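# Stock the wall glove dispenser with boxes from the cart

## Task

A wall-mounted glove dispenser has three slots: small on the left, medium in the middle, large on the right. Take the two glove boxes off the cart and put each into its matching slot. The cart and the pedal bin may be moved out of the way. When finished, release the boxes and move the robot away from them. The robot must not tip over or be left leaning, or the task fails.

## Robot and tools

Robot: a Hello Robot Stretch 3 with one arm. A two-wheeled base (0.33 m long, 0.34 m wide) carries a mast with a lift; the arm sticks out sideways to the robot's right, and a three-joint wrist carries a gripper. The base can drive straight or spin in place but cannot slide sideways, so to shift the gripper forward or back you drive the base. Spins pivot about the point between the drive wheels, 0.05 m behind the front edge. Stowed (arm in, wrist folded), the spin sweeps a 0.28 m radius; an unfolded level wrist reaches beyond that.

Frames: the base frame has its origin on the floor between the drive wheels, x forward, y left, z up. hand_pose is reported in it, located where the closed fingertips meet. The odometry frame is the base frame as it was at the start.

execute_actions takes "actions", a list run in order; an empty list just reports state and images. Each action is {"robot": ..., "steps": n, "until": ...}; steps is 1 to 450 control steps at 30 per second (default 1). {"steps": n} alone waits. "robot" holds one command, {"stop": true} (brakes everything and clears the queue), or a list of up to 8 commands run in sequence, which may include {"pause_s": s} with s at most 15. A command can contain:
- "base": exactly one of {"translate_m": d} (a relative drive in metres from where the base is when this command begins, forward positive, |d| at most 1) or {"rotate_rad": d} (a relative in-place turn, counter-clockwise/left positive, |d| at most 3.2).
- "joints": absolute targets by name; unnamed joints keep their targets. Ranges: lift_m 0 to 1.1 (arm height); arm_m 0 to 0.52 (extension); wrist_yaw_rad -1.345 to 4.42 (0 along the arm, positive toward the front, 3.0 folded over the base); wrist_pitch_rad -1.57 to 0.451 (negative tips fingers down); wrist_roll_rad -2.911 to 2.911 (0 = fingers side by side); gripper_m -0.089 to 0.179 (larger is wider; true fingertip gap is 0.007 m smaller near closed, 0.025 m smaller fully open, zero below 0.007); head_pan_rad -3.953 to 1.73 (0 ahead, positive left, -1.57 looks along the arm); head_tilt_rad -1.53 to 0.419 (negative down).
- "contact_limits": {"arm_m": effort%} (1 to 100), the motor effort at which the arm halts with contact_stop; lower is gentler, too low halts instantly. It holds until the next arm_m command.
Any out-of-range value or invalid action rejects the whole call. New commands act immediately and discard the rest of an older queue. Motions continue while you think.

"until" ends an action early when all its conditions hold, e.g. {"robot": {"status": "ended"}} (nothing moving, no queue running) or comparisons like {"lift_m": [">", 0.3]} or {"base_status": ["!=", "moving"]}. {"any": {"status": "ended"}} fires when the first motion finishes.

zoom_image: "camera" (head_camera, nav_camera or wrist_camera) and "region" [x0, y0, x1, y1] in pixels of that camera's latest image, origin top-left, at most 504x504. head_camera is 896x504, nav_camera 672x504 fisheye, wrist_camera 644x364. Head cameras follow head pan/tilt; the wrist camera rides on the gripper.

finished_scene: pass {"scene": 1}; it is final, so only call it after all motion has ended and the boxes are released and the robot is clear.

Result lines: base_status shows progress and goal of the drive; joint_goals, joint_status per joint (moving, done, off_target, contact_stop, time_out, stopped, not_commanded, torque_fault); measured_speeds; refusals and queue state. on_its_own appears when the robot changed a goal itself, a joint went slack or a servo is off, a motor at rest shows unusual effort, or base_tilt drifts 3 degrees or more. lidar_m: 12 distances at 30-degree sectors, first straight ahead then counter-clockwise (4th left, 7th behind, 10th right), at 0.17 m height. wrist_depth_mm and head_depth_mm: 7x7 depth grids. motor_effort in percent with peak in brackets; base_odometry counts wheel turns only.

Speed: fast base driving (0.30 m/s, 1.9 rad/s) needs lift_m under 0.30, arm_m under 0.03 and wrist_yaw_rad over 2.54; otherwise 0.10 m/s and 0.63 rad/s.

Gripping: command gripper_m less than the box width to hold; go 0.02 or more above the touching value to release. Readings and "done" don't prove a grasp; check the cameras. Over-squeezing lets the stall guard weaken the grip.

Safety: fold or unfold the wrist only with lift_m 0.32 to 0.95, pitch -0.4, roll near 0; after folding the lift may go to 0.25. With yaw below -0.4 keep pitch at -0.5 or lower. Pushing into something rigid with the gripper above about 0.45 m can tip the robot; do not push again after a contact_stop, and do not drive while holding or pressing on something fixed. If the base snags, reverse the last move in small steps; if tilted, free the gripper and drop lift_m to about 0.2. Avoid dropping boxes, hard hits and long wrist strain (torque_fault). Loose objects may get an occasional small nudge.

Each tool is called after ">>>" as name([rows], argument=value, ...), one row to a line, values as JSON.

## Session

>>> execute_actions(actions=[])

Scene clock: 0.00 s.
robot.base_odometry: x=+0.000 y=+0.000 heading=+0.000 (m, m, rad; robot's odometry frame)
robot.turned_by_wheels: +0.000 (rad since the last result)
robot.turned_by_imu: +0.000 (rad since the last result)
robot.base_tilt: forward=-0.1 right=+0.0 (deg)
robot.lidar_m: 2.29 2.20 2.27 1.78 1.10 1.13 1.51 2.12 2.18 2.15 2.07 1.71
robot.head_depth_mm: 2073 2578 2578 2515 2579 2549 2443 / 2071 2809 2866 2883 2883 2909 2450 / 2102 2795 2822 2855 2879 2868 2451 / 2068 2649 2635 2650 2663 2713 2439 / 2081 2508 2485 2470 2478 2468 2408 / 2105 2290 2350 2340 2344 2341 2302 / 2085 2191 2197 2176 2183 2209 2208
robot.base_status: not_commanded
robot.joint_positions: lift_m=+0.347 arm_m=-0.002 wrist_yaw_rad=+3.143 wrist_pitch_rad=-0.594 wrist_roll_rad=+0.001 gripper_m=+0.037 head_pan_rad=+0.010 head_tilt_rad=+0.002
robot.joint_goals: lift_m=+0.347 arm_m=-0.002 wrist_yaw_rad=+3.143 wrist_pitch_rad=-0.594 wrist_roll_rad=+0.001 gripper_m=+0.037 head_pan_rad=+0.010 head_tilt_rad=+0.002
robot.joint_status: lift_m=not_commanded arm_m=not_commanded wrist_yaw_rad=not_commanded wrist_pitch_rad=not_commanded wrist_roll_rad=not_commanded gripper_m=not_commanded head_pan_rad=not_commanded head_tilt_rad=not_commanded
robot.measured_speeds: translate_m=+0.000 rotate_rad=+0.000 lift_m=+0.000 arm_m=+0.000 wrist_yaw_rad=+0.000 wrist_pitch_rad=+0.000 wrist_roll_rad=+0.000 head_pan_rad=+0.000 head_tilt_rad=+0.000
robot: refusals=0 queue=idle queue_left=0
robot.motor_effort: left_wheel=+0 right_wheel=+0 lift_m=+33 arm_m=+0 wrist_yaw_rad=+0 wrist_pitch_rad=+3 wrist_roll_rad=+0 gripper_m=+1 head_pan_rad=+0 head_tilt_rad=+3 (%)
robot.hand_pose: x=-0.0215 y=+0.0557 z=+0.3221 quat_wxyz=(+0.207, +0.676, +0.207, +0.676) (m; robot's base frame)
robot.wrist_depth_mm: 907 - - - - - - / 983 - - 998 987 997 941 / 822 816 - 810 798 784 777 / 689 686 669 667 659 668 662 / 595 584 589 597 585 575 567 / 517 530 - - 520 505 504 / 468 - - - 442 450 453
pictures: head_camera (sideways: a quarter turn clockwise sets it upright), nav_camera (sideways: a quarter turn counterclockwise sets it upright), wrist_camera
Images, in order (width x height): head_camera 896x504, nav_camera 672x504, wrist_camera 644x364.

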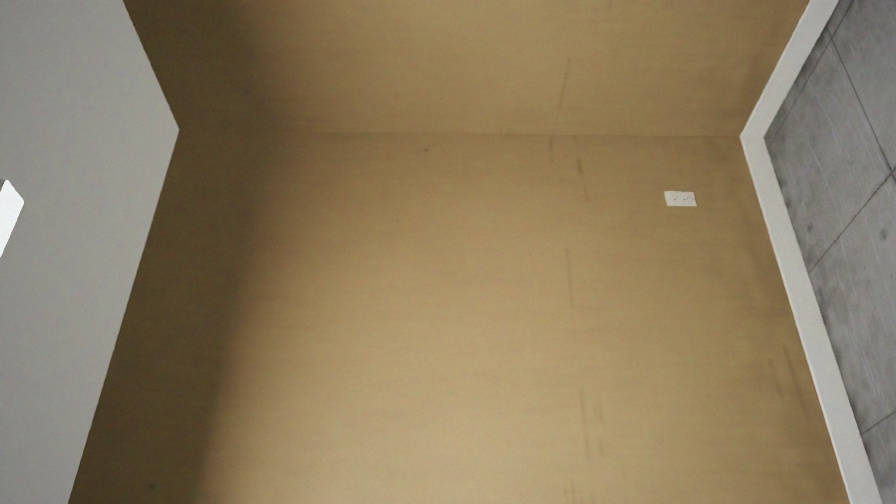

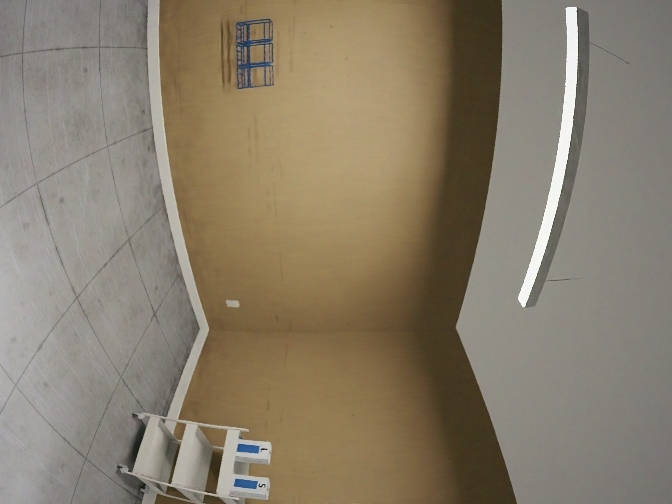

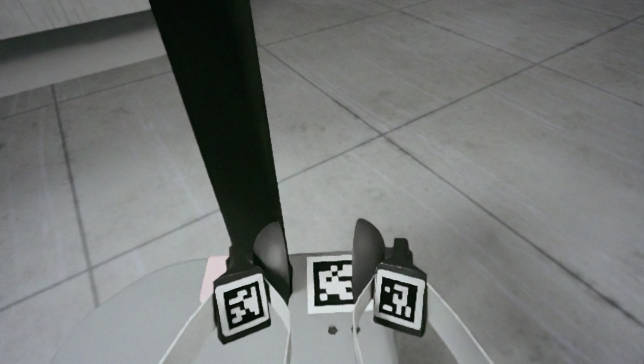

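>>> execute_actions([
  {"robot":{"joints":{"head_pan_rad":-0.7,"head_tilt_rad":-0.3}},"steps":100,"until":{"robot":{"status":"ended"}}},
])

>>> execute_actions([
  {"robot":{"joints":{"head_pan_rad":0.6,"head_tilt_rad":-0.3}},"steps":100,"until":{"robot":{"status":"ended"}}},
])

Scene clock: 7.77 s.
robot.base_odometry: x=+0.000 y=+0.000 heading=+0.000 (m, m, rad; robot's odometry frame)
robot.turned_by_wheels: +0.000 (rad since the last result)
robot.turned_by_imu: -0.001 (rad since the last result)
robot.base_tilt: forward=-0.1 right=+0.0 (deg)
robot.lidar_m: 2.29 2.20 2.26 1.78 1.10 1.13 1.51 2.11 2.19 2.16 2.06 1.72
robot.head_depth_mm: 1762 1845 1969 2047 2168 2098 1623 / 1801 1898 2002 2108 2233 2079 1622 / 1876 1956 2062 2169 2301 2051 1624 / 1926 1994 2111 2188 2236 1979 1617 / 1975 2072 2170 1919 2184 2011 1613 / 2024 2139 2255 2304 2273 2048 1602 / 2066 2216 2341 2490 2598 2047 1604
robot.base_status: not_commanded
robot.joint_positions: lift_m=+0.347 arm_m=-0.002 wrist_yaw_rad=+3.143 wrist_pitch_rad=-0.594 wrist_roll_rad=+0.001 gripper_m=+0.037 head_pan_rad=-0.693 head_tilt_rad=-0.296
robot.joint_goals: lift_m=+0.347 arm_m=-0.002 wrist_yaw_rad=+3.143 wrist_pitch_rad=-0.594 wrist_roll_rad=+0.001 gripper_m=+0.037 head_pan_rad=-0.700 head_tilt_rad=-0.300
robot.joint_status: lift_m=not_commanded arm_m=not_commanded wrist_yaw_rad=not_commanded wrist_pitch_rad=not_commanded wrist_roll_rad=not_commanded gripper_m=not_commanded head_pan_rad=done head_tilt_rad=done
robot.measured_speeds: translate_m=+0.000 rotate_rad=+0.000 lift_m=+0.000 arm_m=+0.000 wrist_yaw_rad=+0.000 wrist_pitch_rad=+0.000 wrist_roll_rad=+0.000 head_pan_rad=+0.000 head_tilt_rad=+0.000
robot: refusals=0 queue=done queue_left=0
robot.motor_effort: left_wheel=-1(0) right_wheel=-1(0) lift_m=+32(33) arm_m=+0(0) wrist_yaw_rad=+0(1) wrist_pitch_rad=+4(3) wrist_roll_rad=+0(0) gripper_m=+0(0) head_pan_rad=-4(40) head_tilt_rad=-2(26) (%)
robot.hand_pose: x=-0.0215 y=+0.0557 z=+0.3221 quat_wxyz=(+0.207, +0.676, +0.207, +0.676) (m; robot's base frame)
robot.wrist_depth_mm: 891 - - - - - - / 947 - - 988 968 980 956 / 823 820 - 786 799 773 789 / 685 684 676 660 670 668 668 / 596 581 586 598 575 572 571 / 518 530 - - 517 509 497 / 469 - - - 444 451 447
pictures: head_camera (sideways: a quarter turn clockwise sets it upright), nav_camera (sideways: a quarter turn counterclockwise sets it upright), wrist_camera
Images, in order (width x height): head_camera 896x504, nav_camera 672x504, wrist_camera 644x364.

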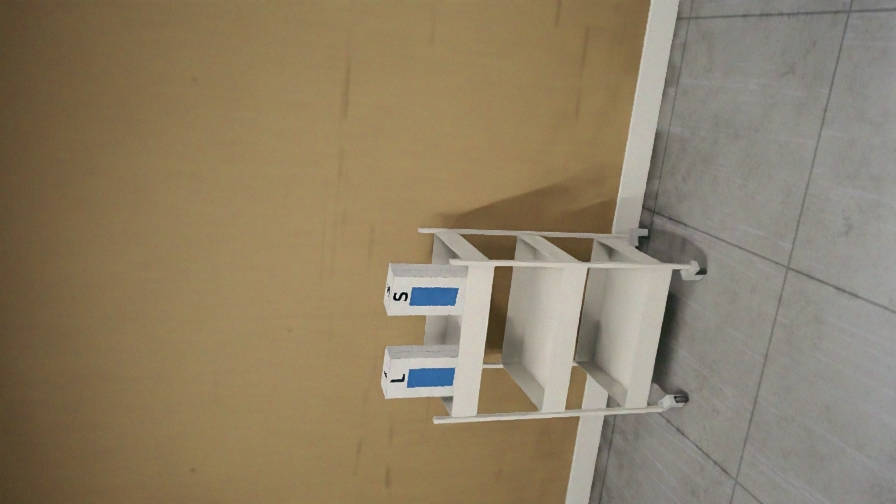

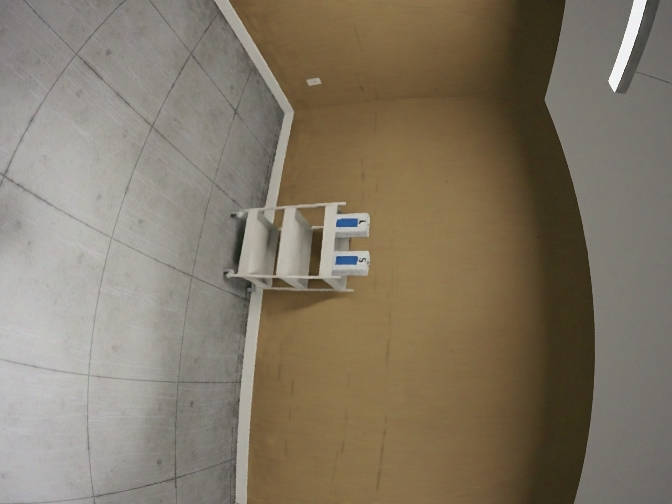

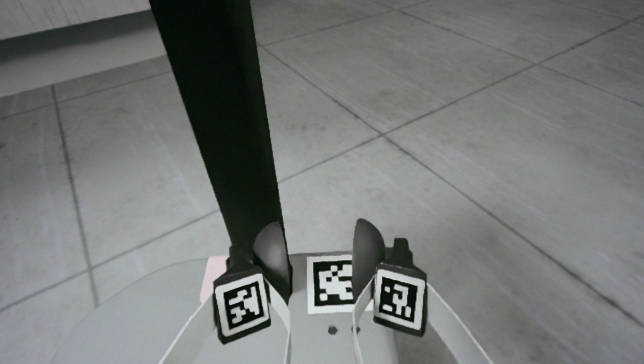

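Scene clock: 9.00 s.
robot.base_odometry: x=+0.000 y=+0.000 heading=+0.000 (m, m, rad; robot's odometry frame)
robot.turned_by_wheels: +0.000 (rad since the last result)
robot.turned_by_imu: +0.000 (rad since the last result)
robot.base_tilt: forward=-0.1 right=+0.0 (deg)
robot.lidar_m: 2.30 2.20 2.27 1.78 1.10 1.13 1.52 2.12 2.18 2.15 2.07 1.72
robot.head_depth_mm: 1937 2078 2165 2300 2441 2072 1638 / 1966 2060 2169 2316 2451 2069 1622 / 1958 2058 2157 2273 2450 2060 1613 / 1958 2046 2171 2288 2443 2072 1627 / 1952 2077 2155 2262 2433 2053 1612 / 1941 2074 2149 2313 2426 2033 1604 / 1963 2040 2148 2310 2408 2033 1586
robot.base_status: not_commanded
robot.joint_positions: lift_m=+0.347 arm_m=-0.002 wrist_yaw_rad=+3.143 wrist_pitch_rad=-0.594 wrist_roll_rad=+0.001 gripper_m=+0.037 head_pan_rad=+0.593 head_tilt_rad=-0.296
robot.joint_goals: lift_m=+0.347 arm_m=-0.002 wrist_yaw_rad=+3.143 wrist_pitch_rad=-0.594 wrist_roll_rad=+0.001 gripper_m=+0.037 head_pan_rad=+0.600 head_tilt_rad=-0.300
robot.joint_status: lift_m=not_commanded arm_m=not_commanded wrist_yaw_rad=not_commanded wrist_pitch_rad=not_commanded wrist_roll_rad=not_commanded gripper_m=not_commanded head_pan_rad=done head_tilt_rad=done
robot.measured_speeds: translate_m=+0.000 rotate_rad=+0.000 lift_m=+0.000 arm_m=+0.000 wrist_yaw_rad=+0.000 wrist_pitch_rad=+0.000 wrist_roll_rad=+0.000 head_pan_rad=+0.000 head_tilt_rad=+0.000
robot: refusals=0 queue=done queue_left=0
robot.motor_effort: left_wheel=-1(0) right_wheel=-1(0) lift_m=+33(33) arm_m=+0(0) wrist_yaw_rad=-1(0) wrist_pitch_rad=+3(4) wrist_roll_rad=+0(0) gripper_m=+0(0) head_pan_rad=+4(42) head_tilt_rad=-2(1) (%)
robot.hand_pose: x=-0.0215 y=+0.0557 z=+0.3221 quat_wxyz=(+0.207, +0.676, +0.207, +0.676) (m; robot's base frame)
robot.wrist_depth_mm: 895 - - - - - - / 960 - - 989 990 978 - / 829 824 - 813 805 789 770 / 687 686 667 670 667 664 665 / 589 586 580 593 581 574 571 / 515 529 - - 523 506 502 / 473 - - - 440 452 450
pictures: head_camera (sideways: a quarter turn clockwise sets it upright), nav_camera (sideways: a quarter turn counterclockwise sets it upright), wrist_camera
Images, in order (width x height): head_camera 896x504, nav_camera 672x504, wrist_camera 644x364.

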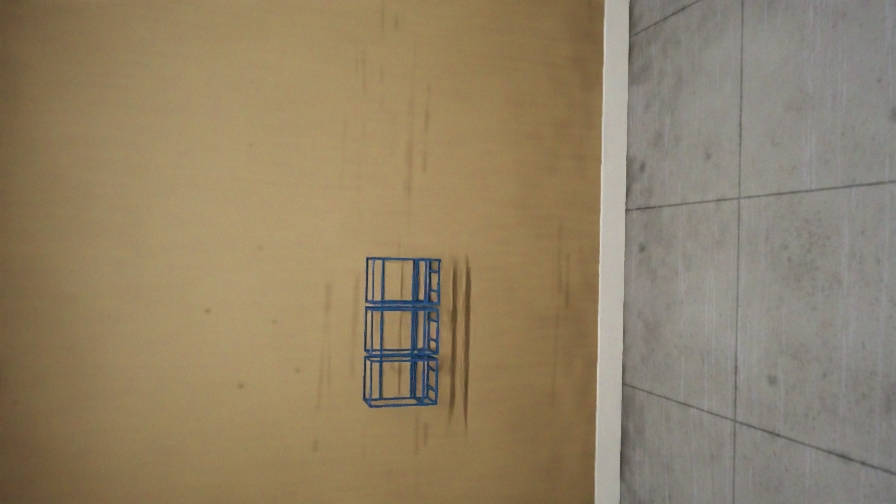

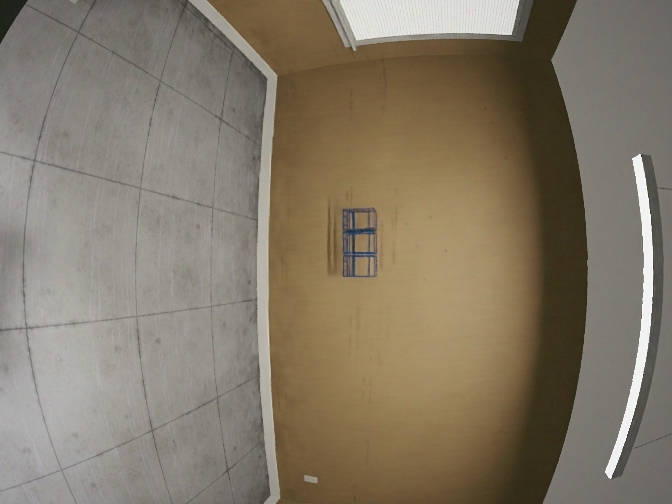

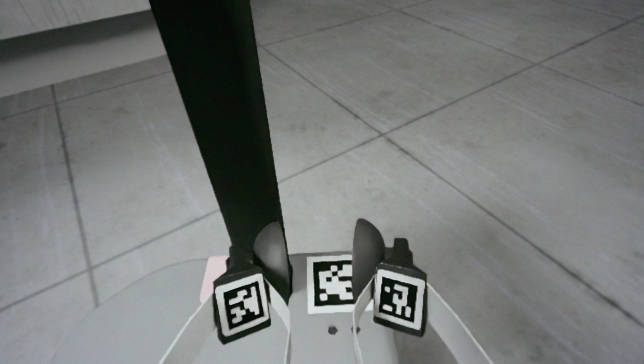

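>>> execute_actions([
  {"robot":[{"joints":{"lift_m":0.28,"wrist_pitch_rad":-0.4,"head_pan_rad":-1.57,"head_tilt_rad":-0.6},"base":{"rotate_rad":-0.45}},{"base":{"translate_m":0.6}},{"base":{"translate_m":0.6}},{"base":{"rotate_rad":1.05}},{"joints":{"lift_m":0.8}},{"joints":{"wrist_yaw_rad":0,"gripper_m":0.179}},{"joints":{"wrist_pitch_rad":0}}],"steps":450,"until":{"robot":{"status":"ended"}}},
  {"steps":450,"until":{"robot":{"status":"ended"}}},
])

Scene clock: 39.23 s.
robot.base_odometry: x=+1.081 y=-0.522 heading=+0.600 (m, m, rad; robot's odometry frame)
robot.turned_by_wheels: +0.600 (rad since the last result)
robot.turned_by_imu: +0.604 (rad since the last result)
robot.base_tilt: forward=-0.1 right=+0.0 (deg)
robot.lidar_m: 1.54 1.63 2.33 2.13 2.21 2.84 2.78 1.43 0.65 0.64 0.67 1.58
robot.head_depth_mm: 890 978 1094 1224 1403 1524 1330 / 896 983 1093 1225 1350 1488 1330 / 895 989 1083 868 930 1077 1273 / 897 984 1080 876 928 1075 - / 898 992 1106 1088 942 1100 1228 / 904 1002 1103 792 850 1092 1200 / 906 998 1103 1185 865 1391 1249
robot.base_status: done (rotate_rad +1.0498 of +1.0500)
robot.joint_positions: lift_m=+0.800 arm_m=-0.002 wrist_yaw_rad=+0.002 wrist_pitch_rad=-0.027 wrist_roll_rad=+0.001 gripper_m=+0.179 head_pan_rad=-1.563 head_tilt_rad=-0.593
robot.joint_goals: lift_m=+0.800 arm_m=-0.002 wrist_yaw_rad=+0.000 wrist_pitch_rad=+0.000 wrist_roll_rad=+0.001 gripper_m=+0.179 head_pan_rad=-1.570 head_tilt_rad=-0.600
robot.joint_status: lift_m=done arm_m=not_commanded wrist_yaw_rad=done wrist_pitch_rad=done wrist_roll_rad=not_commanded gripper_m=done head_pan_rad=done head_tilt_rad=done
robot.measured_speeds: translate_m=+0.000 rotate_rad=+0.000 lift_m=+0.000 arm_m=+0.000 wrist_yaw_rad=+0.000 wrist_pitch_rad=+0.000 wrist_roll_rad=+0.000 head_pan_rad=+0.000 head_tilt_rad=+0.000
robot: refusals=0 queue=done queue_left=0
robot.motor_effort: left_wheel=-3(9) right_wheel=+2(7) lift_m=+36(35) arm_m=+0(0) wrist_yaw_rad=-4(5) wrist_pitch_rad=+8(9) wrist_roll_rad=+0(0) gripper_m=+1(92) head_pan_rad=-4(42) head_tilt_rad=-4(29) (%)
robot.hand_pose: x=-0.0208 y=-0.3987 z=+0.9076 quat_wxyz=(+0.707, +0.011, -0.707, -0.009) (m; robot's base frame)
robot.wrist_depth_mm: 794 784 776 757 765 759 758 / 809 807 808 802 792 790 778 / 833 831 831 807 820 802 802 / 859 842 508 521 835 843 835 / 907 875 484 546 868 849 847 / 942 526 494 563 574 909 883 / - 451 447 450 443 920 933
pictures: head_camera (sideways: a quarter turn clockwise sets it upright), nav_camera (sideways: a quarter turn counterclockwise sets it upright), wrist_camera
Images, in order (width x height): head_camera 896x504, nav_camera 672x504, wrist_camera 644x364.

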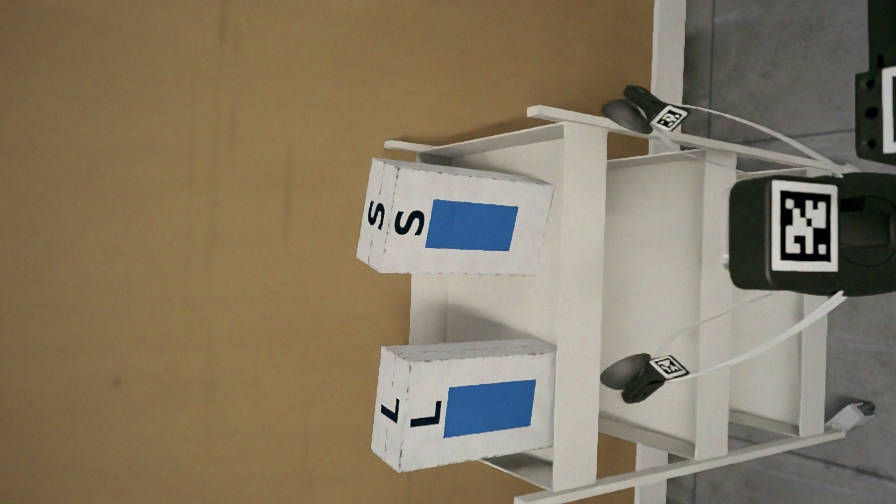

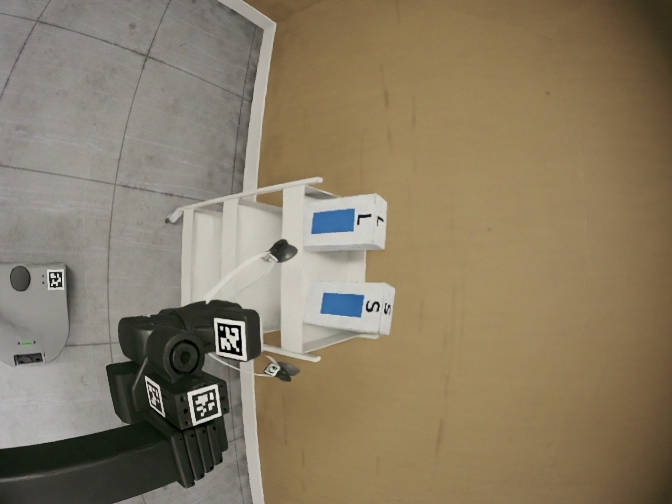

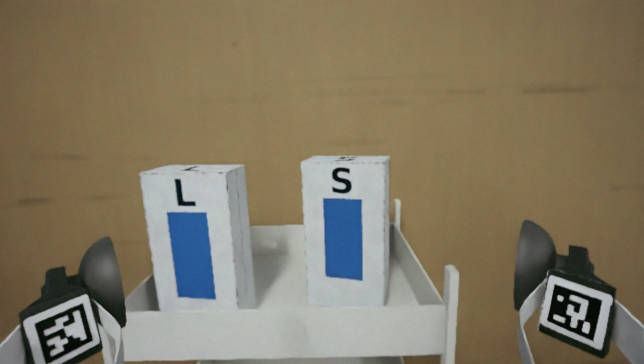

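>>> execute_actions([
  {"robot":{"base":{"translate_m":-0.03},"joints":{"arm_m":0.17,"lift_m":0.78}},"steps":450,"until":{"robot":{"status":"ended"}}},
])

Scene clock: 53.67 s.
robot.base_odometry: x=+1.056 y=-0.539 heading=+0.600 (m, m, rad; robot's odometry frame)
robot.turned_by_wheels: +0.000 (rad since the last result)
robot.turned_by_imu: -0.001 (rad since the last result)
robot.base_tilt: forward=-0.1 right=+0.0 (deg)
robot.lidar_m: 1.58 1.67 2.37 2.12 2.22 2.81 2.75 1.42 1.08 0.64 0.67 1.58
robot.head_depth_mm: 892 978 1090 1222 1404 1521 - / 898 987 1090 1228 1341 - 1271 / 896 985 1093 1020 930 - 1228 / 899 989 1084 849 - - 1230 / 901 991 1101 1089 951 1096 1233 / 902 995 1104 803 851 1093 1223 / 904 991 1090 813 870 1091 1222
robot.base_status: done (translate_m -0.0300 of -0.0300)
robot.joint_positions: lift_m=+0.780 arm_m=+0.170 wrist_yaw_rad=+0.001 wrist_pitch_rad=-0.025 wrist_roll_rad=+0.001 gripper_m=+0.179 head_pan_rad=-1.563 head_tilt_rad=-0.593
robot.joint_goals: lift_m=+0.780 arm_m=+0.170 wrist_yaw_rad=+0.000 wrist_pitch_rad=+0.000 wrist_roll_rad=+0.001 gripper_m=+0.179 head_pan_rad=-1.570 head_tilt_rad=-0.600
robot.joint_status: lift_m=done arm_m=done wrist_yaw_rad=done wrist_pitch_rad=done wrist_roll_rad=not_commanded gripper_m=done head_pan_rad=done head_tilt_rad=done
robot.measured_speeds: translate_m=+0.000 rotate_rad=+0.000 lift_m=+0.000 arm_m=+0.000 wrist_yaw_rad=+0.000 wrist_pitch_rad=+0.000 wrist_roll_rad=+0.000 head_pan_rad=+0.000 head_tilt_rad=+0.000
robot: refusals=0 queue=done queue_left=0
robot.motor_effort: left_wheel=-3(7) right_wheel=+3(3) lift_m=+28(39) arm_m=+6(6) wrist_yaw_rad=-1(3) wrist_pitch_rad=+8(8) wrist_roll_rad=+0(0) gripper_m=+0(1) head_pan_rad=-3(3) head_tilt_rad=-3(3) (%)
robot.hand_pose: x=-0.0212 y=-0.5701 z=+0.8883 quat_wxyz=(+0.707, +0.010, -0.707, -0.009) (m; robot's base frame)
robot.wrist_depth_mm: 606 613 600 604 606 597 592 / 630 629 622 608 619 609 607 / 649 648 640 634 633 634 632 / 311 316 662 336 656 655 660 / 293 289 683 341 682 685 672 / 311 297 594 353 552 685 691 / - 308 461 371 378 717 740
pictures: head_camera (sideways: a quarter turn clockwise sets it upright), nav_camera (sideways: a quarter turn counterclockwise sets it upright), wrist_camera
Images, in order (width x height): head_camera 896x504, nav_camera 672x504, wrist_camera 644x364.

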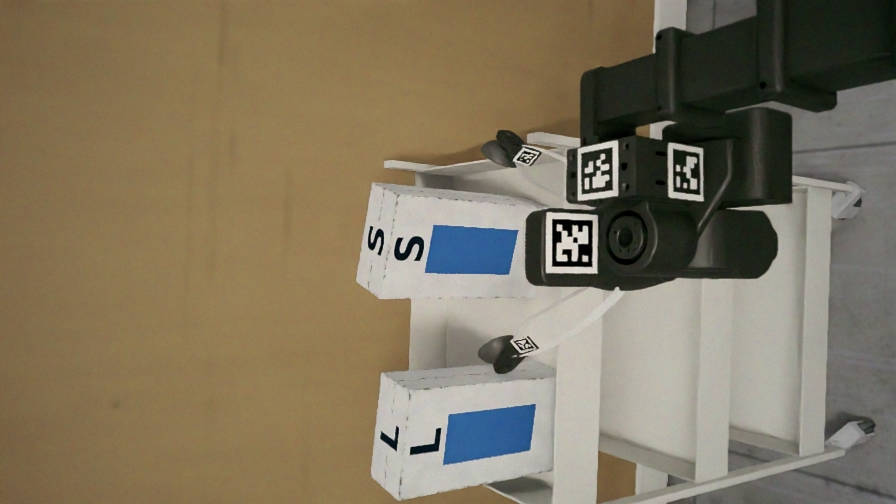

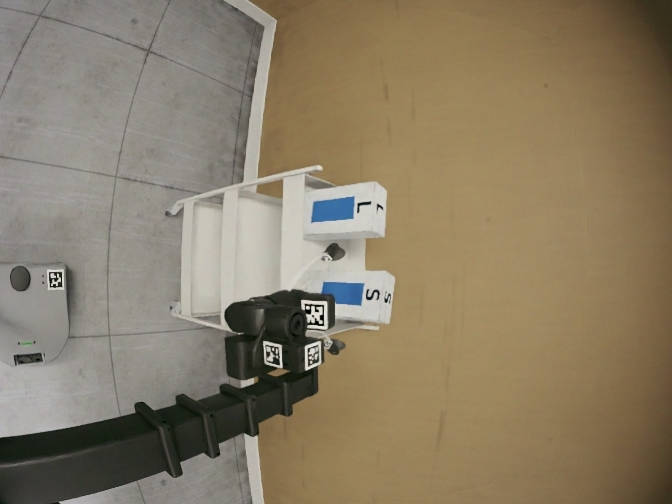

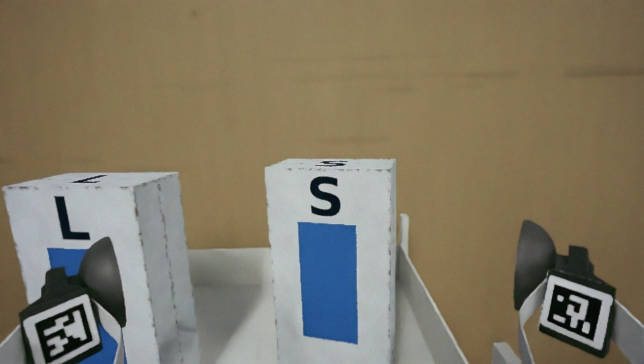

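>>> execute_actions([
  {"robot":[{"base":{"translate_m":-0.04},"joints":{"wrist_yaw_rad":0.12,"arm_m":0.3}}],"steps":450,"until":{"robot":{"status":"ended"}}},
])

Scene clock: 63.73 s.
robot.base_odometry: x=+1.023 y=-0.561 heading=+0.600 (m, m, rad; robot's odometry frame)
robot.turned_by_wheels: +0.000 (rad since the last result)
robot.turned_by_imu: -0.001 (rad since the last result)
robot.base_tilt: forward=-0.1 right=+0.0 (deg)
robot.lidar_m: 1.62 1.70 2.43 2.12 2.22 2.76 2.71 1.42 1.08 0.63 0.67 1.58
robot.head_depth_mm: 890 979 1090 1222 1397 1518 - / 891 981 1091 1200 - 1484 1296 / 892 984 1095 1187 - 1446 1265 / 892 986 1076 813 - 1099 1226 / 896 989 1080 898 937 1096 1227 / 899 993 1102 1003 866 1090 1226 / 901 990 1093 795 854 1068 1200
robot.base_status: done (translate_m -0.0400 of -0.0400)
robot.joint_positions: lift_m=+0.780 arm_m=+0.300 wrist_yaw_rad=+0.119 wrist_pitch_rad=-0.025 wrist_roll_rad=+0.001 gripper_m=+0.179 head_pan_rad=-1.563 head_tilt_rad=-0.593
robot.joint_goals: lift_m=+0.780 arm_m=+0.300 wrist_yaw_rad=+0.120 wrist_pitch_rad=+0.000 wrist_roll_rad=+0.001 gripper_m=+0.179 head_pan_rad=-1.570 head_tilt_rad=-0.600
robot.joint_status: lift_m=done arm_m=done wrist_yaw_rad=done wrist_pitch_rad=done wrist_roll_rad=not_commanded gripper_m=done head_pan_rad=done head_tilt_rad=done
robot.measured_speeds: translate_m=+0.000 rotate_rad=+0.000 lift_m=+0.000 arm_m=+0.000 wrist_yaw_rad=+0.000 wrist_pitch_rad=+0.000 wrist_roll_rad=+0.000 head_pan_rad=+0.000 head_tilt_rad=+0.000
robot: refusals=0 queue=done queue_left=0
robot.motor_effort: left_wheel=-3(8) right_wheel=+2(3) lift_m=+28(29) arm_m=+6(8) wrist_yaw_rad=+1(3) wrist_pitch_rad=+8(8) wrist_roll_rad=+0(0) gripper_m=+0(0) head_pan_rad=-4(3) head_tilt_rad=-4(3) (%)
robot.hand_pose: x=+0.0088 y=-0.6983 z=+0.8883 quat_wxyz=(+0.706, +0.051, -0.705, +0.033) (m; robot's base frame)
robot.wrist_depth_mm: 537 517 496 483 462 451 433 / 560 530 517 497 471 456 448 / 571 553 526 510 492 476 458 / 587 574 542 264 504 491 466 / 200 590 563 203 187 512 491 / - 501 483 210 193 529 495 / - 438 439 219 200 536 532
pictures: head_camera (sideways: a quarter turn clockwise sets it upright), nav_camera (sideways: a quarter turn counterclockwise sets it upright), wrist_camera
Images, in order (width x height): head_camera 896x504, nav_camera 672x504, wrist_camera 644x364.

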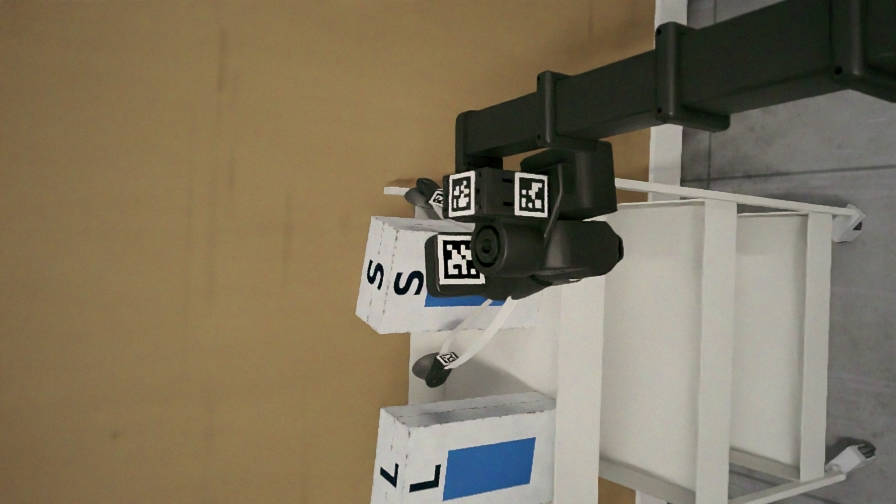

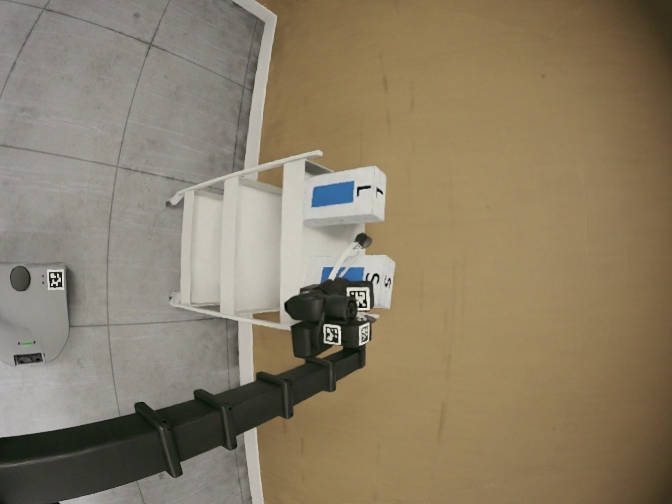

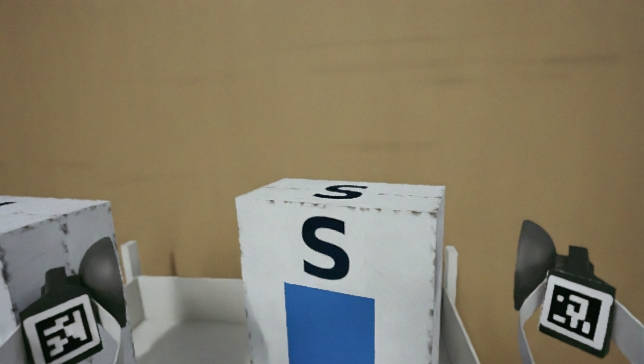

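>>> execute_actions([
  {"robot":[{"base":{"translate_m":0.056},"joints":{"wrist_yaw_rad":-0.15,"arm_m":0.28,"lift_m":0.765}},{"joints":{"arm_m":0.33}}],"steps":450,"until":{"robot":{"status":"ended"}}},
])

Scene clock: 73.43 s.
robot.base_odometry: x=+1.069 y=-0.530 heading=+0.600 (m, m, rad; robot's odometry frame)
robot.turned_by_wheels: +0.000 (rad since the last result)
robot.turned_by_imu: -0.001 (rad since the last result)
robot.base_tilt: forward=-0.1 right=+0.0 (deg)
robot.lidar_m: 1.56 1.65 2.35 2.13 2.22 2.82 2.76 1.42 0.65 0.64 0.67 1.58
robot.head_depth_mm: 892 979 1093 1229 1397 1517 - / 892 984 1091 1213 - - 1295 / 891 988 1081 834 1182 1075 1231 / 895 986 1085 829 1167 1103 1235 / 905 990 1097 1091 942 1093 1232 / 904 990 1104 794 855 1093 1229 / 903 995 1103 834 863 1393 1252
robot.base_status: done (translate_m +0.0560 of +0.0560)
robot.joint_positions: lift_m=+0.765 arm_m=+0.330 wrist_yaw_rad=-0.148 wrist_pitch_rad=-0.025 wrist_roll_rad=+0.001 gripper_m=+0.179 head_pan_rad=-1.563 head_tilt_rad=-0.593
robot.joint_goals: lift_m=+0.765 arm_m=+0.330 wrist_yaw_rad=-0.150 wrist_pitch_rad=+0.000 wrist_roll_rad=+0.001 gripper_m=+0.179 head_pan_rad=-1.570 head_tilt_rad=-0.600
robot.joint_status: lift_m=done arm_m=done wrist_yaw_rad=done wrist_pitch_rad=done wrist_roll_rad=not_commanded gripper_m=done head_pan_rad=done head_tilt_rad=done
robot.measured_speeds: translate_m=+0.000 rotate_rad=+0.000 lift_m=+0.000 arm_m=+0.000 wrist_yaw_rad=+0.000 wrist_pitch_rad=+0.000 wrist_roll_rad=+0.000 head_pan_rad=+0.000 head_tilt_rad=+0.000
robot: refusals=0 queue=done queue_left=0
robot.motor_effort: left_wheel=-3(5) right_wheel=+2(5) lift_m=+28(31) arm_m=+6(4) wrist_yaw_rad=-2(3) wrist_pitch_rad=+8(8) wrist_roll_rad=+0(0) gripper_m=+0(1) head_pan_rad=-4(3) head_tilt_rad=-3(4) (%)
robot.hand_pose: x=-0.0592 y=-0.7273 z=+0.8733 quat_wxyz=(+0.704, -0.043, -0.706, -0.061) (m; robot's base frame)
robot.wrist_depth_mm: 415 422 436 449 465 485 504 / 419 433 450 466 481 504 519 / 438 450 464 483 499 517 540 / 446 464 196 186 511 536 555 / 462 474 175 168 165 550 569 / 470 488 182 173 171 571 601 / - 406 188 179 177 607 625
pictures: head_camera (sideways: a quarter turn clockwise sets it upright), nav_camera (sideways: a quarter turn counterclockwise sets it upright), wrist_camera
Images, in order (width x height): head_camera 896x504, nav_camera 672x504, wrist_camera 644x364.

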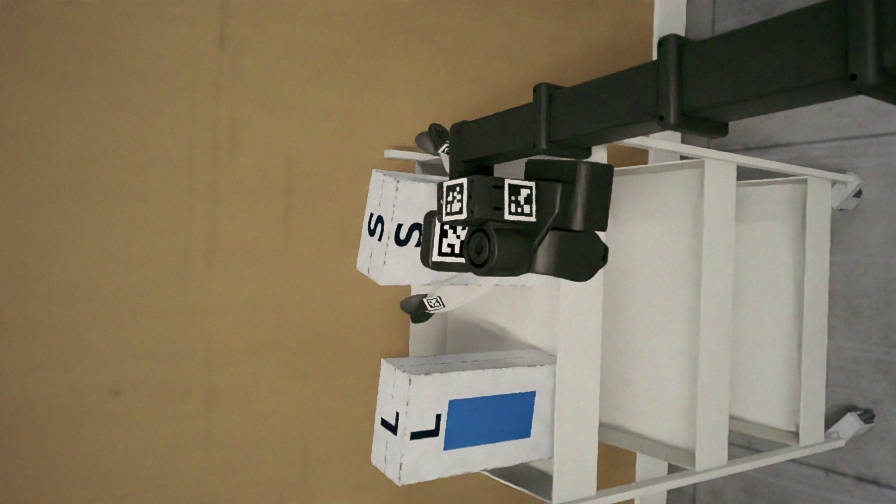

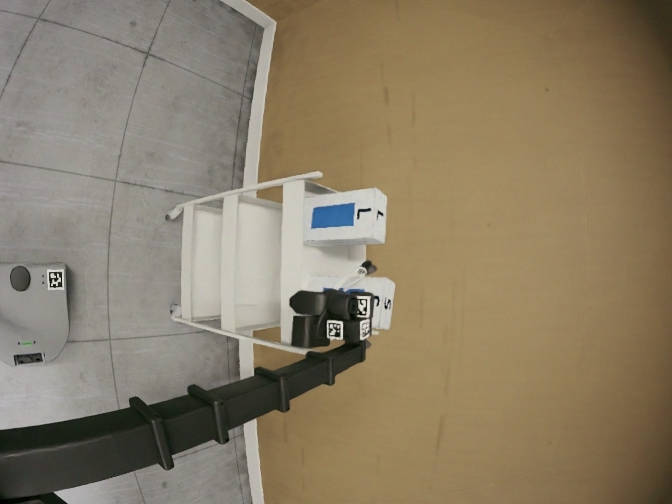

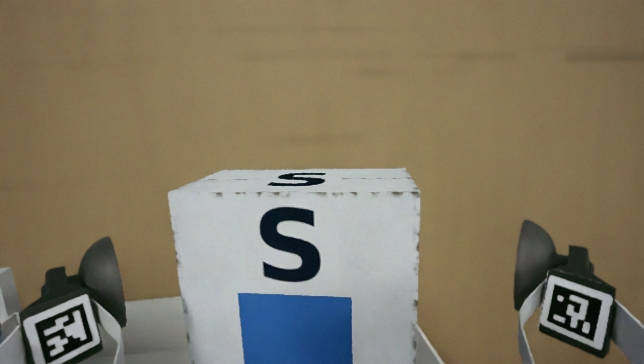

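>>> execute_actions([
  {"robot":[{"base":{"translate_m":0.033},"joints":{"wrist_yaw_rad":-0.2,"arm_m":0.395}},{"joints":{"gripper_m":0.06}},{"joints":{"lift_m":0.9}}],"steps":450,"until":{"robot":{"status":"ended"}}},
])

Scene clock: 81.37 s.
robot.base_odometry: x=+1.096 y=-0.511 heading=+0.600 (m, m, rad; robot's odometry frame)
robot.turned_by_wheels: +0.000 (rad since the last result)
robot.turned_by_imu: -0.001 (rad since the last result)
robot.base_tilt: forward=-0.1 right=+0.0 (deg)
robot.lidar_m: 1.53 1.61 2.29 2.13 2.21 2.86 2.79 1.43 0.65 0.64 0.67 1.57
robot.head_depth_mm: 894 982 1093 - - 1479 1298 / 896 985 - 1072 986 1488 1301 / 896 988 - 1019 951 1108 1214 / 897 989 - 1014 951 1103 1231 / 901 987 1101 1045 864 1096 1229 / 907 993 1091 798 860 1095 1207 / 903 992 1106 1230 903 1461 1276
robot.base_status: done (translate_m +0.0330 of +0.0330)
robot.joint_positions: lift_m=+0.900 arm_m=+0.395 wrist_yaw_rad=-0.202 wrist_pitch_rad=-0.067 wrist_roll_rad=-0.003 gripper_m=+0.071 head_pan_rad=-1.563 head_tilt_rad=-0.593
robot.joint_goals: lift_m=+0.900 arm_m=+0.395 wrist_yaw_rad=-0.200 wrist_pitch_rad=+0.000 wrist_roll_rad=-0.003 gripper_m=+0.070 head_pan_rad=-1.570 head_tilt_rad=-0.600
robot.joint_status: lift_m=done arm_m=done wrist_yaw_rad=done wrist_pitch_rad=done wrist_roll_rad=not_commanded gripper_m=done head_pan_rad=done head_tilt_rad=done
robot.measured_speeds: translate_m=+0.000 rotate_rad=+0.000 lift_m=+0.000 arm_m=+0.000 wrist_yaw_rad=+0.000 wrist_pitch_rad=+0.000 wrist_roll_rad=+0.000 head_pan_rad=+0.000 head_tilt_rad=+0.000
robot: refusals=0 queue=done queue_left=0
robot.on_its_own: gripper_m is held at +0.070, not at your +0.060, by its stall guard, which is still easing
robot.motor_effort: left_wheel=-3(6) right_wheel=+3(6) lift_m=+40(40) arm_m=+6(8) wrist_yaw_rad=+1(11) wrist_pitch_rad=+21(22) wrist_roll_rad=+1(1) gripper_m=-11(100) head_pan_rad=-3(3) head_tilt_rad=-3(3) (%)
robot.hand_pose: x=-0.0724 y=-0.7885 z=+0.9972 quat_wxyz=(+0.702, -0.047, -0.704, -0.095) (m; robot's base frame)
robot.wrist_depth_mm: 342 355 375 392 409 429 454 / 356 371 389 404 432 449 475 / 367 379 403 416 448 472 499 / 377 397 416 425 447 483 524 / 385 398 128 125 123 504 538 / 408 131 129 127 126 125 568 / 418 435 133 130 128 572 614
pictures: head_camera (sideways: a quarter turn clockwise sets it upright), nav_camera (sideways: a quarter turn counterclockwise sets it upright), wrist_camera
Images, in order (width x height): head_camera 896x504, nav_camera 672x504, wrist_camera 644x364.

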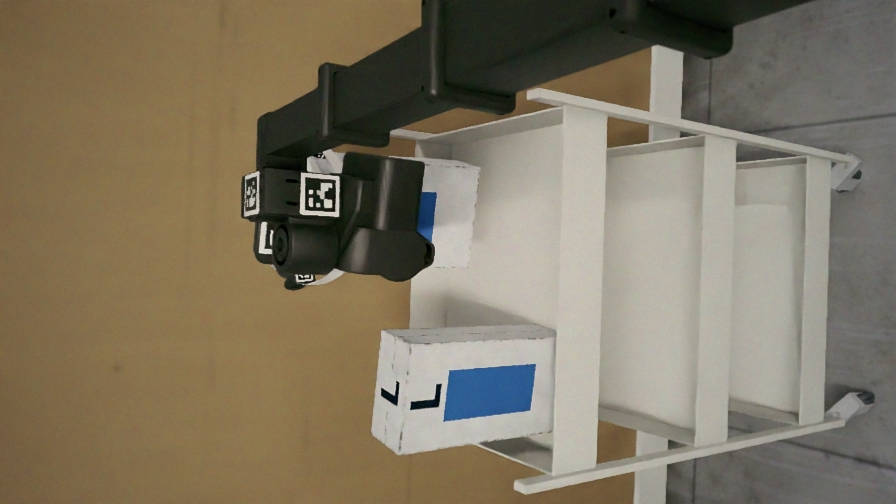

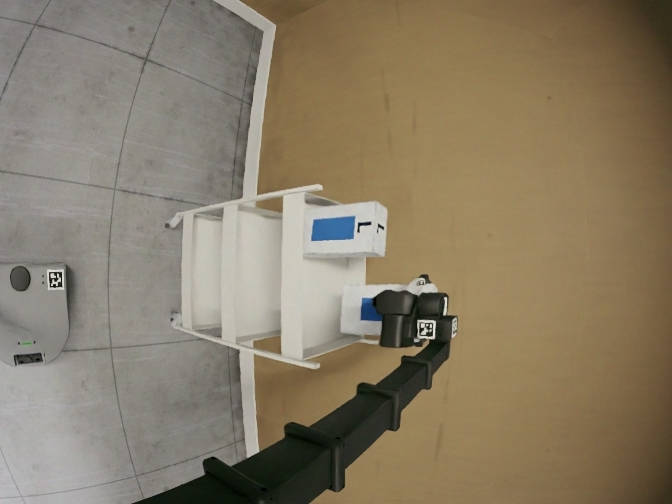

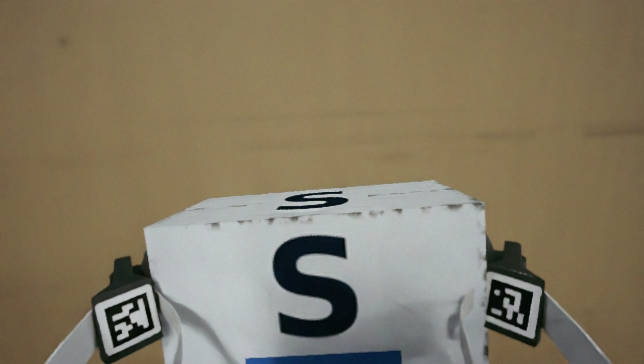

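>>> execute_actions([
  {"robot":[{"joints":{"lift_m":1.09,"wrist_pitch_rad":0.04}},{"joints":{"arm_m":0,"wrist_yaw_rad":0},"base":{"rotate_rad":1.025}},{"base":{"translate_m":1.0}},{"base":{"translate_m":0.64}},{"base":{"rotate_rad":0.56}}],"steps":450,"until":{"robot":{"status":"ended"}}},
  {"steps":450,"until":{"robot":{"status":"ended"}}},
])

Scene clock: 90.40 s.
robot.base_odometry: x=+1.096 y=-0.511 heading=+0.600 (m, m, rad; robot's odometry frame)
robot.turned_by_wheels: +0.000 (rad since the last result)
robot.turned_by_imu: -0.001 (rad since the last result)
robot.base_tilt: forward=-0.1 right=+0.0 (deg)
robot.lidar_m: 1.53 1.61 2.30 2.13 2.21 2.85 2.79 1.42 0.65 0.64 0.67 1.56
robot.head_depth_mm: 917 984 1093 1229 1411 1525 1296 / 897 982 1093 1212 1321 1486 1295 / - 687 743 1102 960 1105 1218 / - 954 1106 1111 951 1102 1234 / 900 996 1105 1042 866 1094 1229 / 902 995 1087 794 860 1089 1204 / 909 995 1111 1224 902 1456 1277
robot.base_status: done (translate_m +0.0330 of +0.0330)
robot.joint_positions: lift_m=+1.090 arm_m=+0.395 wrist_yaw_rad=-0.202 wrist_pitch_rad=-0.033 wrist_roll_rad=-0.003 gripper_m=+0.078 head_pan_rad=-1.563 head_tilt_rad=-0.593
robot.joint_goals: lift_m=+1.090 arm_m=+0.395 wrist_yaw_rad=-0.200 wrist_pitch_rad=+0.040 wrist_roll_rad=-0.003 gripper_m=+0.076 head_pan_rad=-1.570 head_tilt_rad=-0.600
robot.joint_status: lift_m=done arm_m=done wrist_yaw_rad=done wrist_pitch_rad=off_target wrist_roll_rad=not_commanded gripper_m=done head_pan_rad=done head_tilt_rad=done
robot.measured_speeds: translate_m=+0.000 rotate_rad=+0.000 lift_m=+0.000 arm_m=+0.000 wrist_yaw_rad=+0.000 wrist_pitch_rad=+0.000 wrist_roll_rad=+0.000 head_pan_rad=+0.000 head_tilt_rad=+0.000
robot: refusals=0 queue=dropped queue_left=0
robot.on_its_own: gripper_m is held at +0.076, not at your +0.060, by its stall guard, which is not easing now
robot.motor_effort: left_wheel=-3(3) right_wheel=+2(3) lift_m=+40(37) arm_m=+6(6) wrist_yaw_rad=+1(1) wrist_pitch_rad=+23(24) wrist_roll_rad=+1(1) gripper_m=-21(23) head_pan_rad=-4(3) head_tilt_rad=-3(4) (%)
robot.hand_pose: x=-0.0726 y=-0.7897 z=+1.1958 quat_wxyz=(+0.703, -0.059, -0.703, -0.083) (m; robot's base frame)
robot.wrist_depth_mm: 346 357 375 399 415 435 464 / 357 373 383 407 428 449 475 / 366 385 399 418 439 471 493 / 378 394 411 429 451 487 511 / 389 399 127 125 124 504 536 / 399 131 129 127 126 125 550 / 408 433 132 129 127 547 592
pictures: head_camera (sideways: a quarter turn clockwise sets it upright), nav_camera (sideways: a quarter turn counterclockwise sets it upright), wrist_camera
dropped: robot: command 0 of its queue: wrist_pitch_rad: off_target
Images, in order (width x height): head_camera 896x504, nav_camera 672x504, wrist_camera 644x364.

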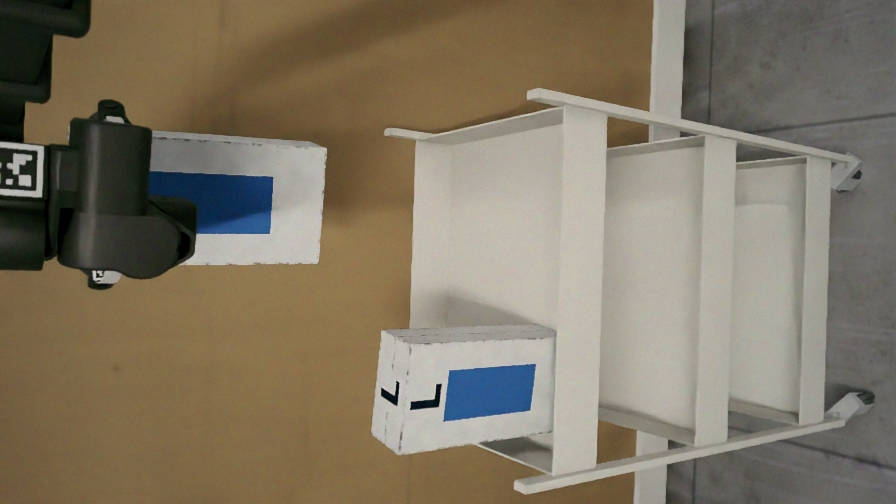

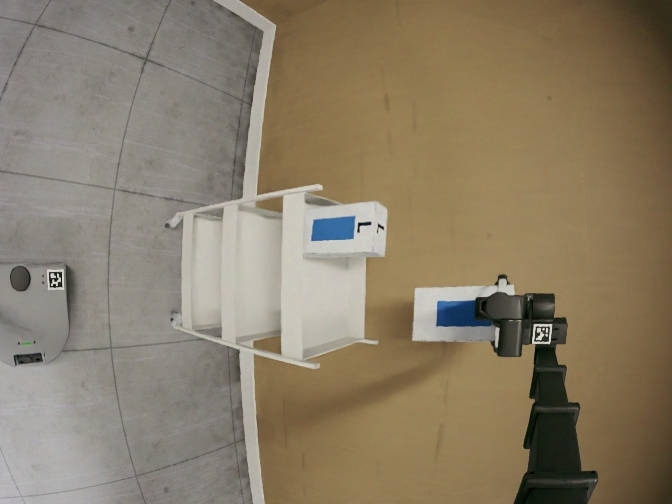

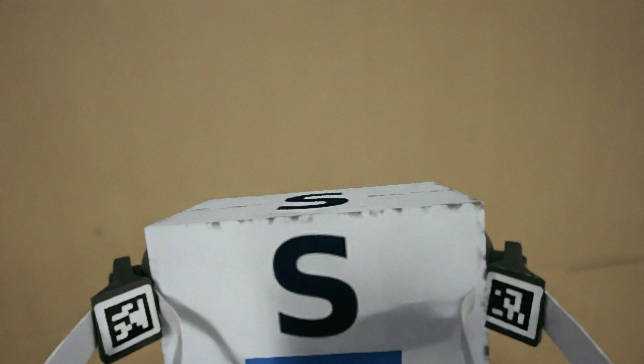

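>>> execute_actions([
  {"robot":[{"joints":{"arm_m":0,"wrist_yaw_rad":0,"head_tilt_rad":-0.7},"base":{"rotate_rad":1.025}},{"base":{"translate_m":1.0}},{"base":{"translate_m":0.64}},{"base":{"rotate_rad":0.56}}],"steps":450,"until":{"robot":{"status":"ended"}}},
  {"steps":450,"until":{"robot":{"status":"ended"}}},
])

Scene clock: 118.03 s.
robot.base_odometry: x=+1.008 y=+1.127 heading=+2.185 (m, m, rad; robot's odometry frame)
robot.turned_by_wheels: +1.585 (rad since the last result)
robot.turned_by_imu: +1.597 (rad since the last result)
robot.base_tilt: forward=-0.1 right=+0.0 (deg)
robot.lidar_m: 1.26 1.34 1.32 3.56 3.33 2.14 2.35 1.00 0.77 0.75 0.80 1.15
robot.head_depth_mm: - - - - 1136 1311 1241 / - - - - - 1328 1231 / - - - - - 1316 1230 / - 316 - 404 1129 1314 1232 / 324 325 370 428 1104 1329 1225 / 633 729 816 939 1118 1324 1223 / 643 721 818 949 1117 1326 1219
robot.base_status: done (rotate_rad +0.5598 of +0.5600)
robot.joint_positions: lift_m=+1.090 arm_m=+0.000 wrist_yaw_rad=+0.001 wrist_pitch_rad=-0.033 wrist_roll_rad=-0.002 gripper_m=+0.078 head_pan_rad=-1.563 head_tilt_rad=-0.691
robot.joint_goals: lift_m=+1.090 arm_m=+0.000 wrist_yaw_rad=+0.000 wrist_pitch_rad=+0.040 wrist_roll_rad=-0.002 gripper_m=+0.076 head_pan_rad=-1.570 head_tilt_rad=-0.700
robot.joint_status: lift_m=done arm_m=done wrist_yaw_rad=done wrist_pitch_rad=off_target wrist_roll_rad=not_commanded gripper_m=done head_pan_rad=done head_tilt_rad=done
robot.measured_speeds: translate_m=+0.000 rotate_rad=+0.000 lift_m=+0.000 arm_m=+0.000 wrist_yaw_rad=+0.000 wrist_pitch_rad=+0.000 wrist_roll_rad=+0.000 head_pan_rad=+0.000 head_tilt_rad=+0.000
robot: refusals=0 queue=done queue_left=0
robot.on_its_own: gripper_m is held at +0.076, not at your +0.060, by its stall guard, which is not easing now
robot.motor_effort: left_wheel=-3(8) right_wheel=+3(9) lift_m=+40(41) arm_m=-6(7) wrist_yaw_rad=-2(9) wrist_pitch_rad=+23(23) wrist_roll_rad=+1(1) gripper_m=-22(21) head_pan_rad=-3(4) head_tilt_rad=-5(14) (%)
robot.hand_pose: x=-0.0213 y=-0.4007 z=+1.1958 quat_wxyz=(+0.708, +0.012, -0.706, -0.012) (m; robot's base frame)
robot.wrist_depth_mm: 479 481 477 467 468 467 460 / 506 502 488 491 484 477 471 / 512 513 512 500 501 495 490 / 536 531 527 513 506 502 503 / 551 547 128 126 123 528 529 / 574 131 129 127 126 125 542 / 595 602 132 129 128 567 554
pictures: head_camera (sideways: a quarter turn clockwise sets it upright), nav_camera (sideways: a quarter turn counterclockwise sets it upright), wrist_camera
Images, in order (width x height): head_camera 896x504, nav_camera 672x504, wrist_camera 644x364.

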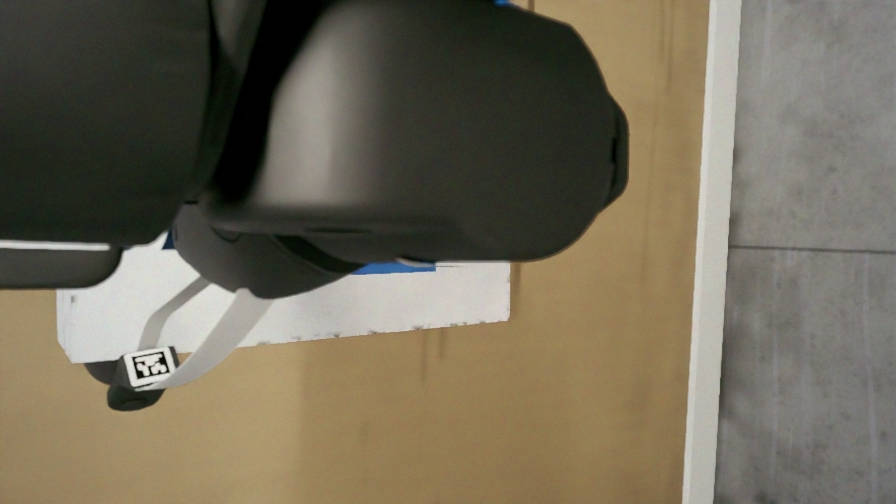

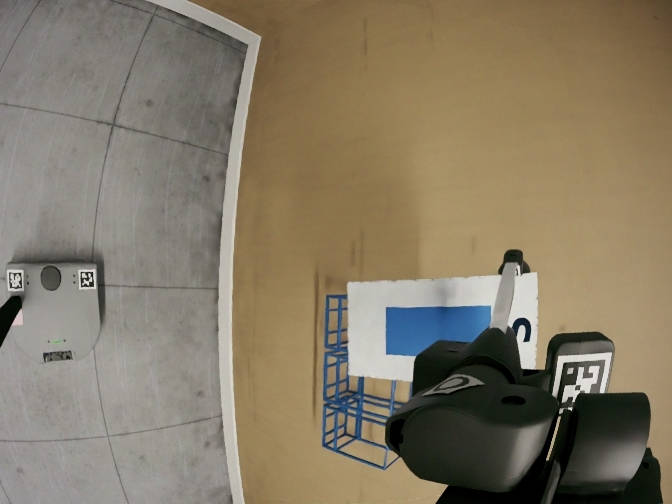

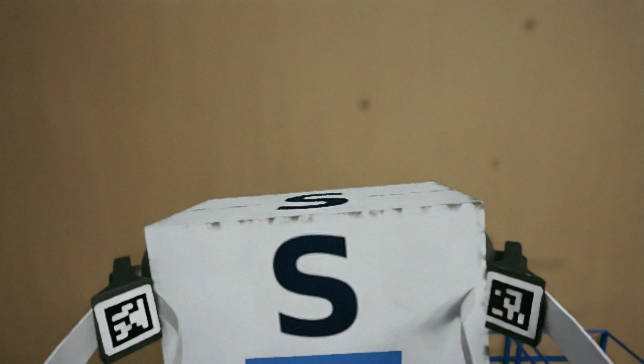

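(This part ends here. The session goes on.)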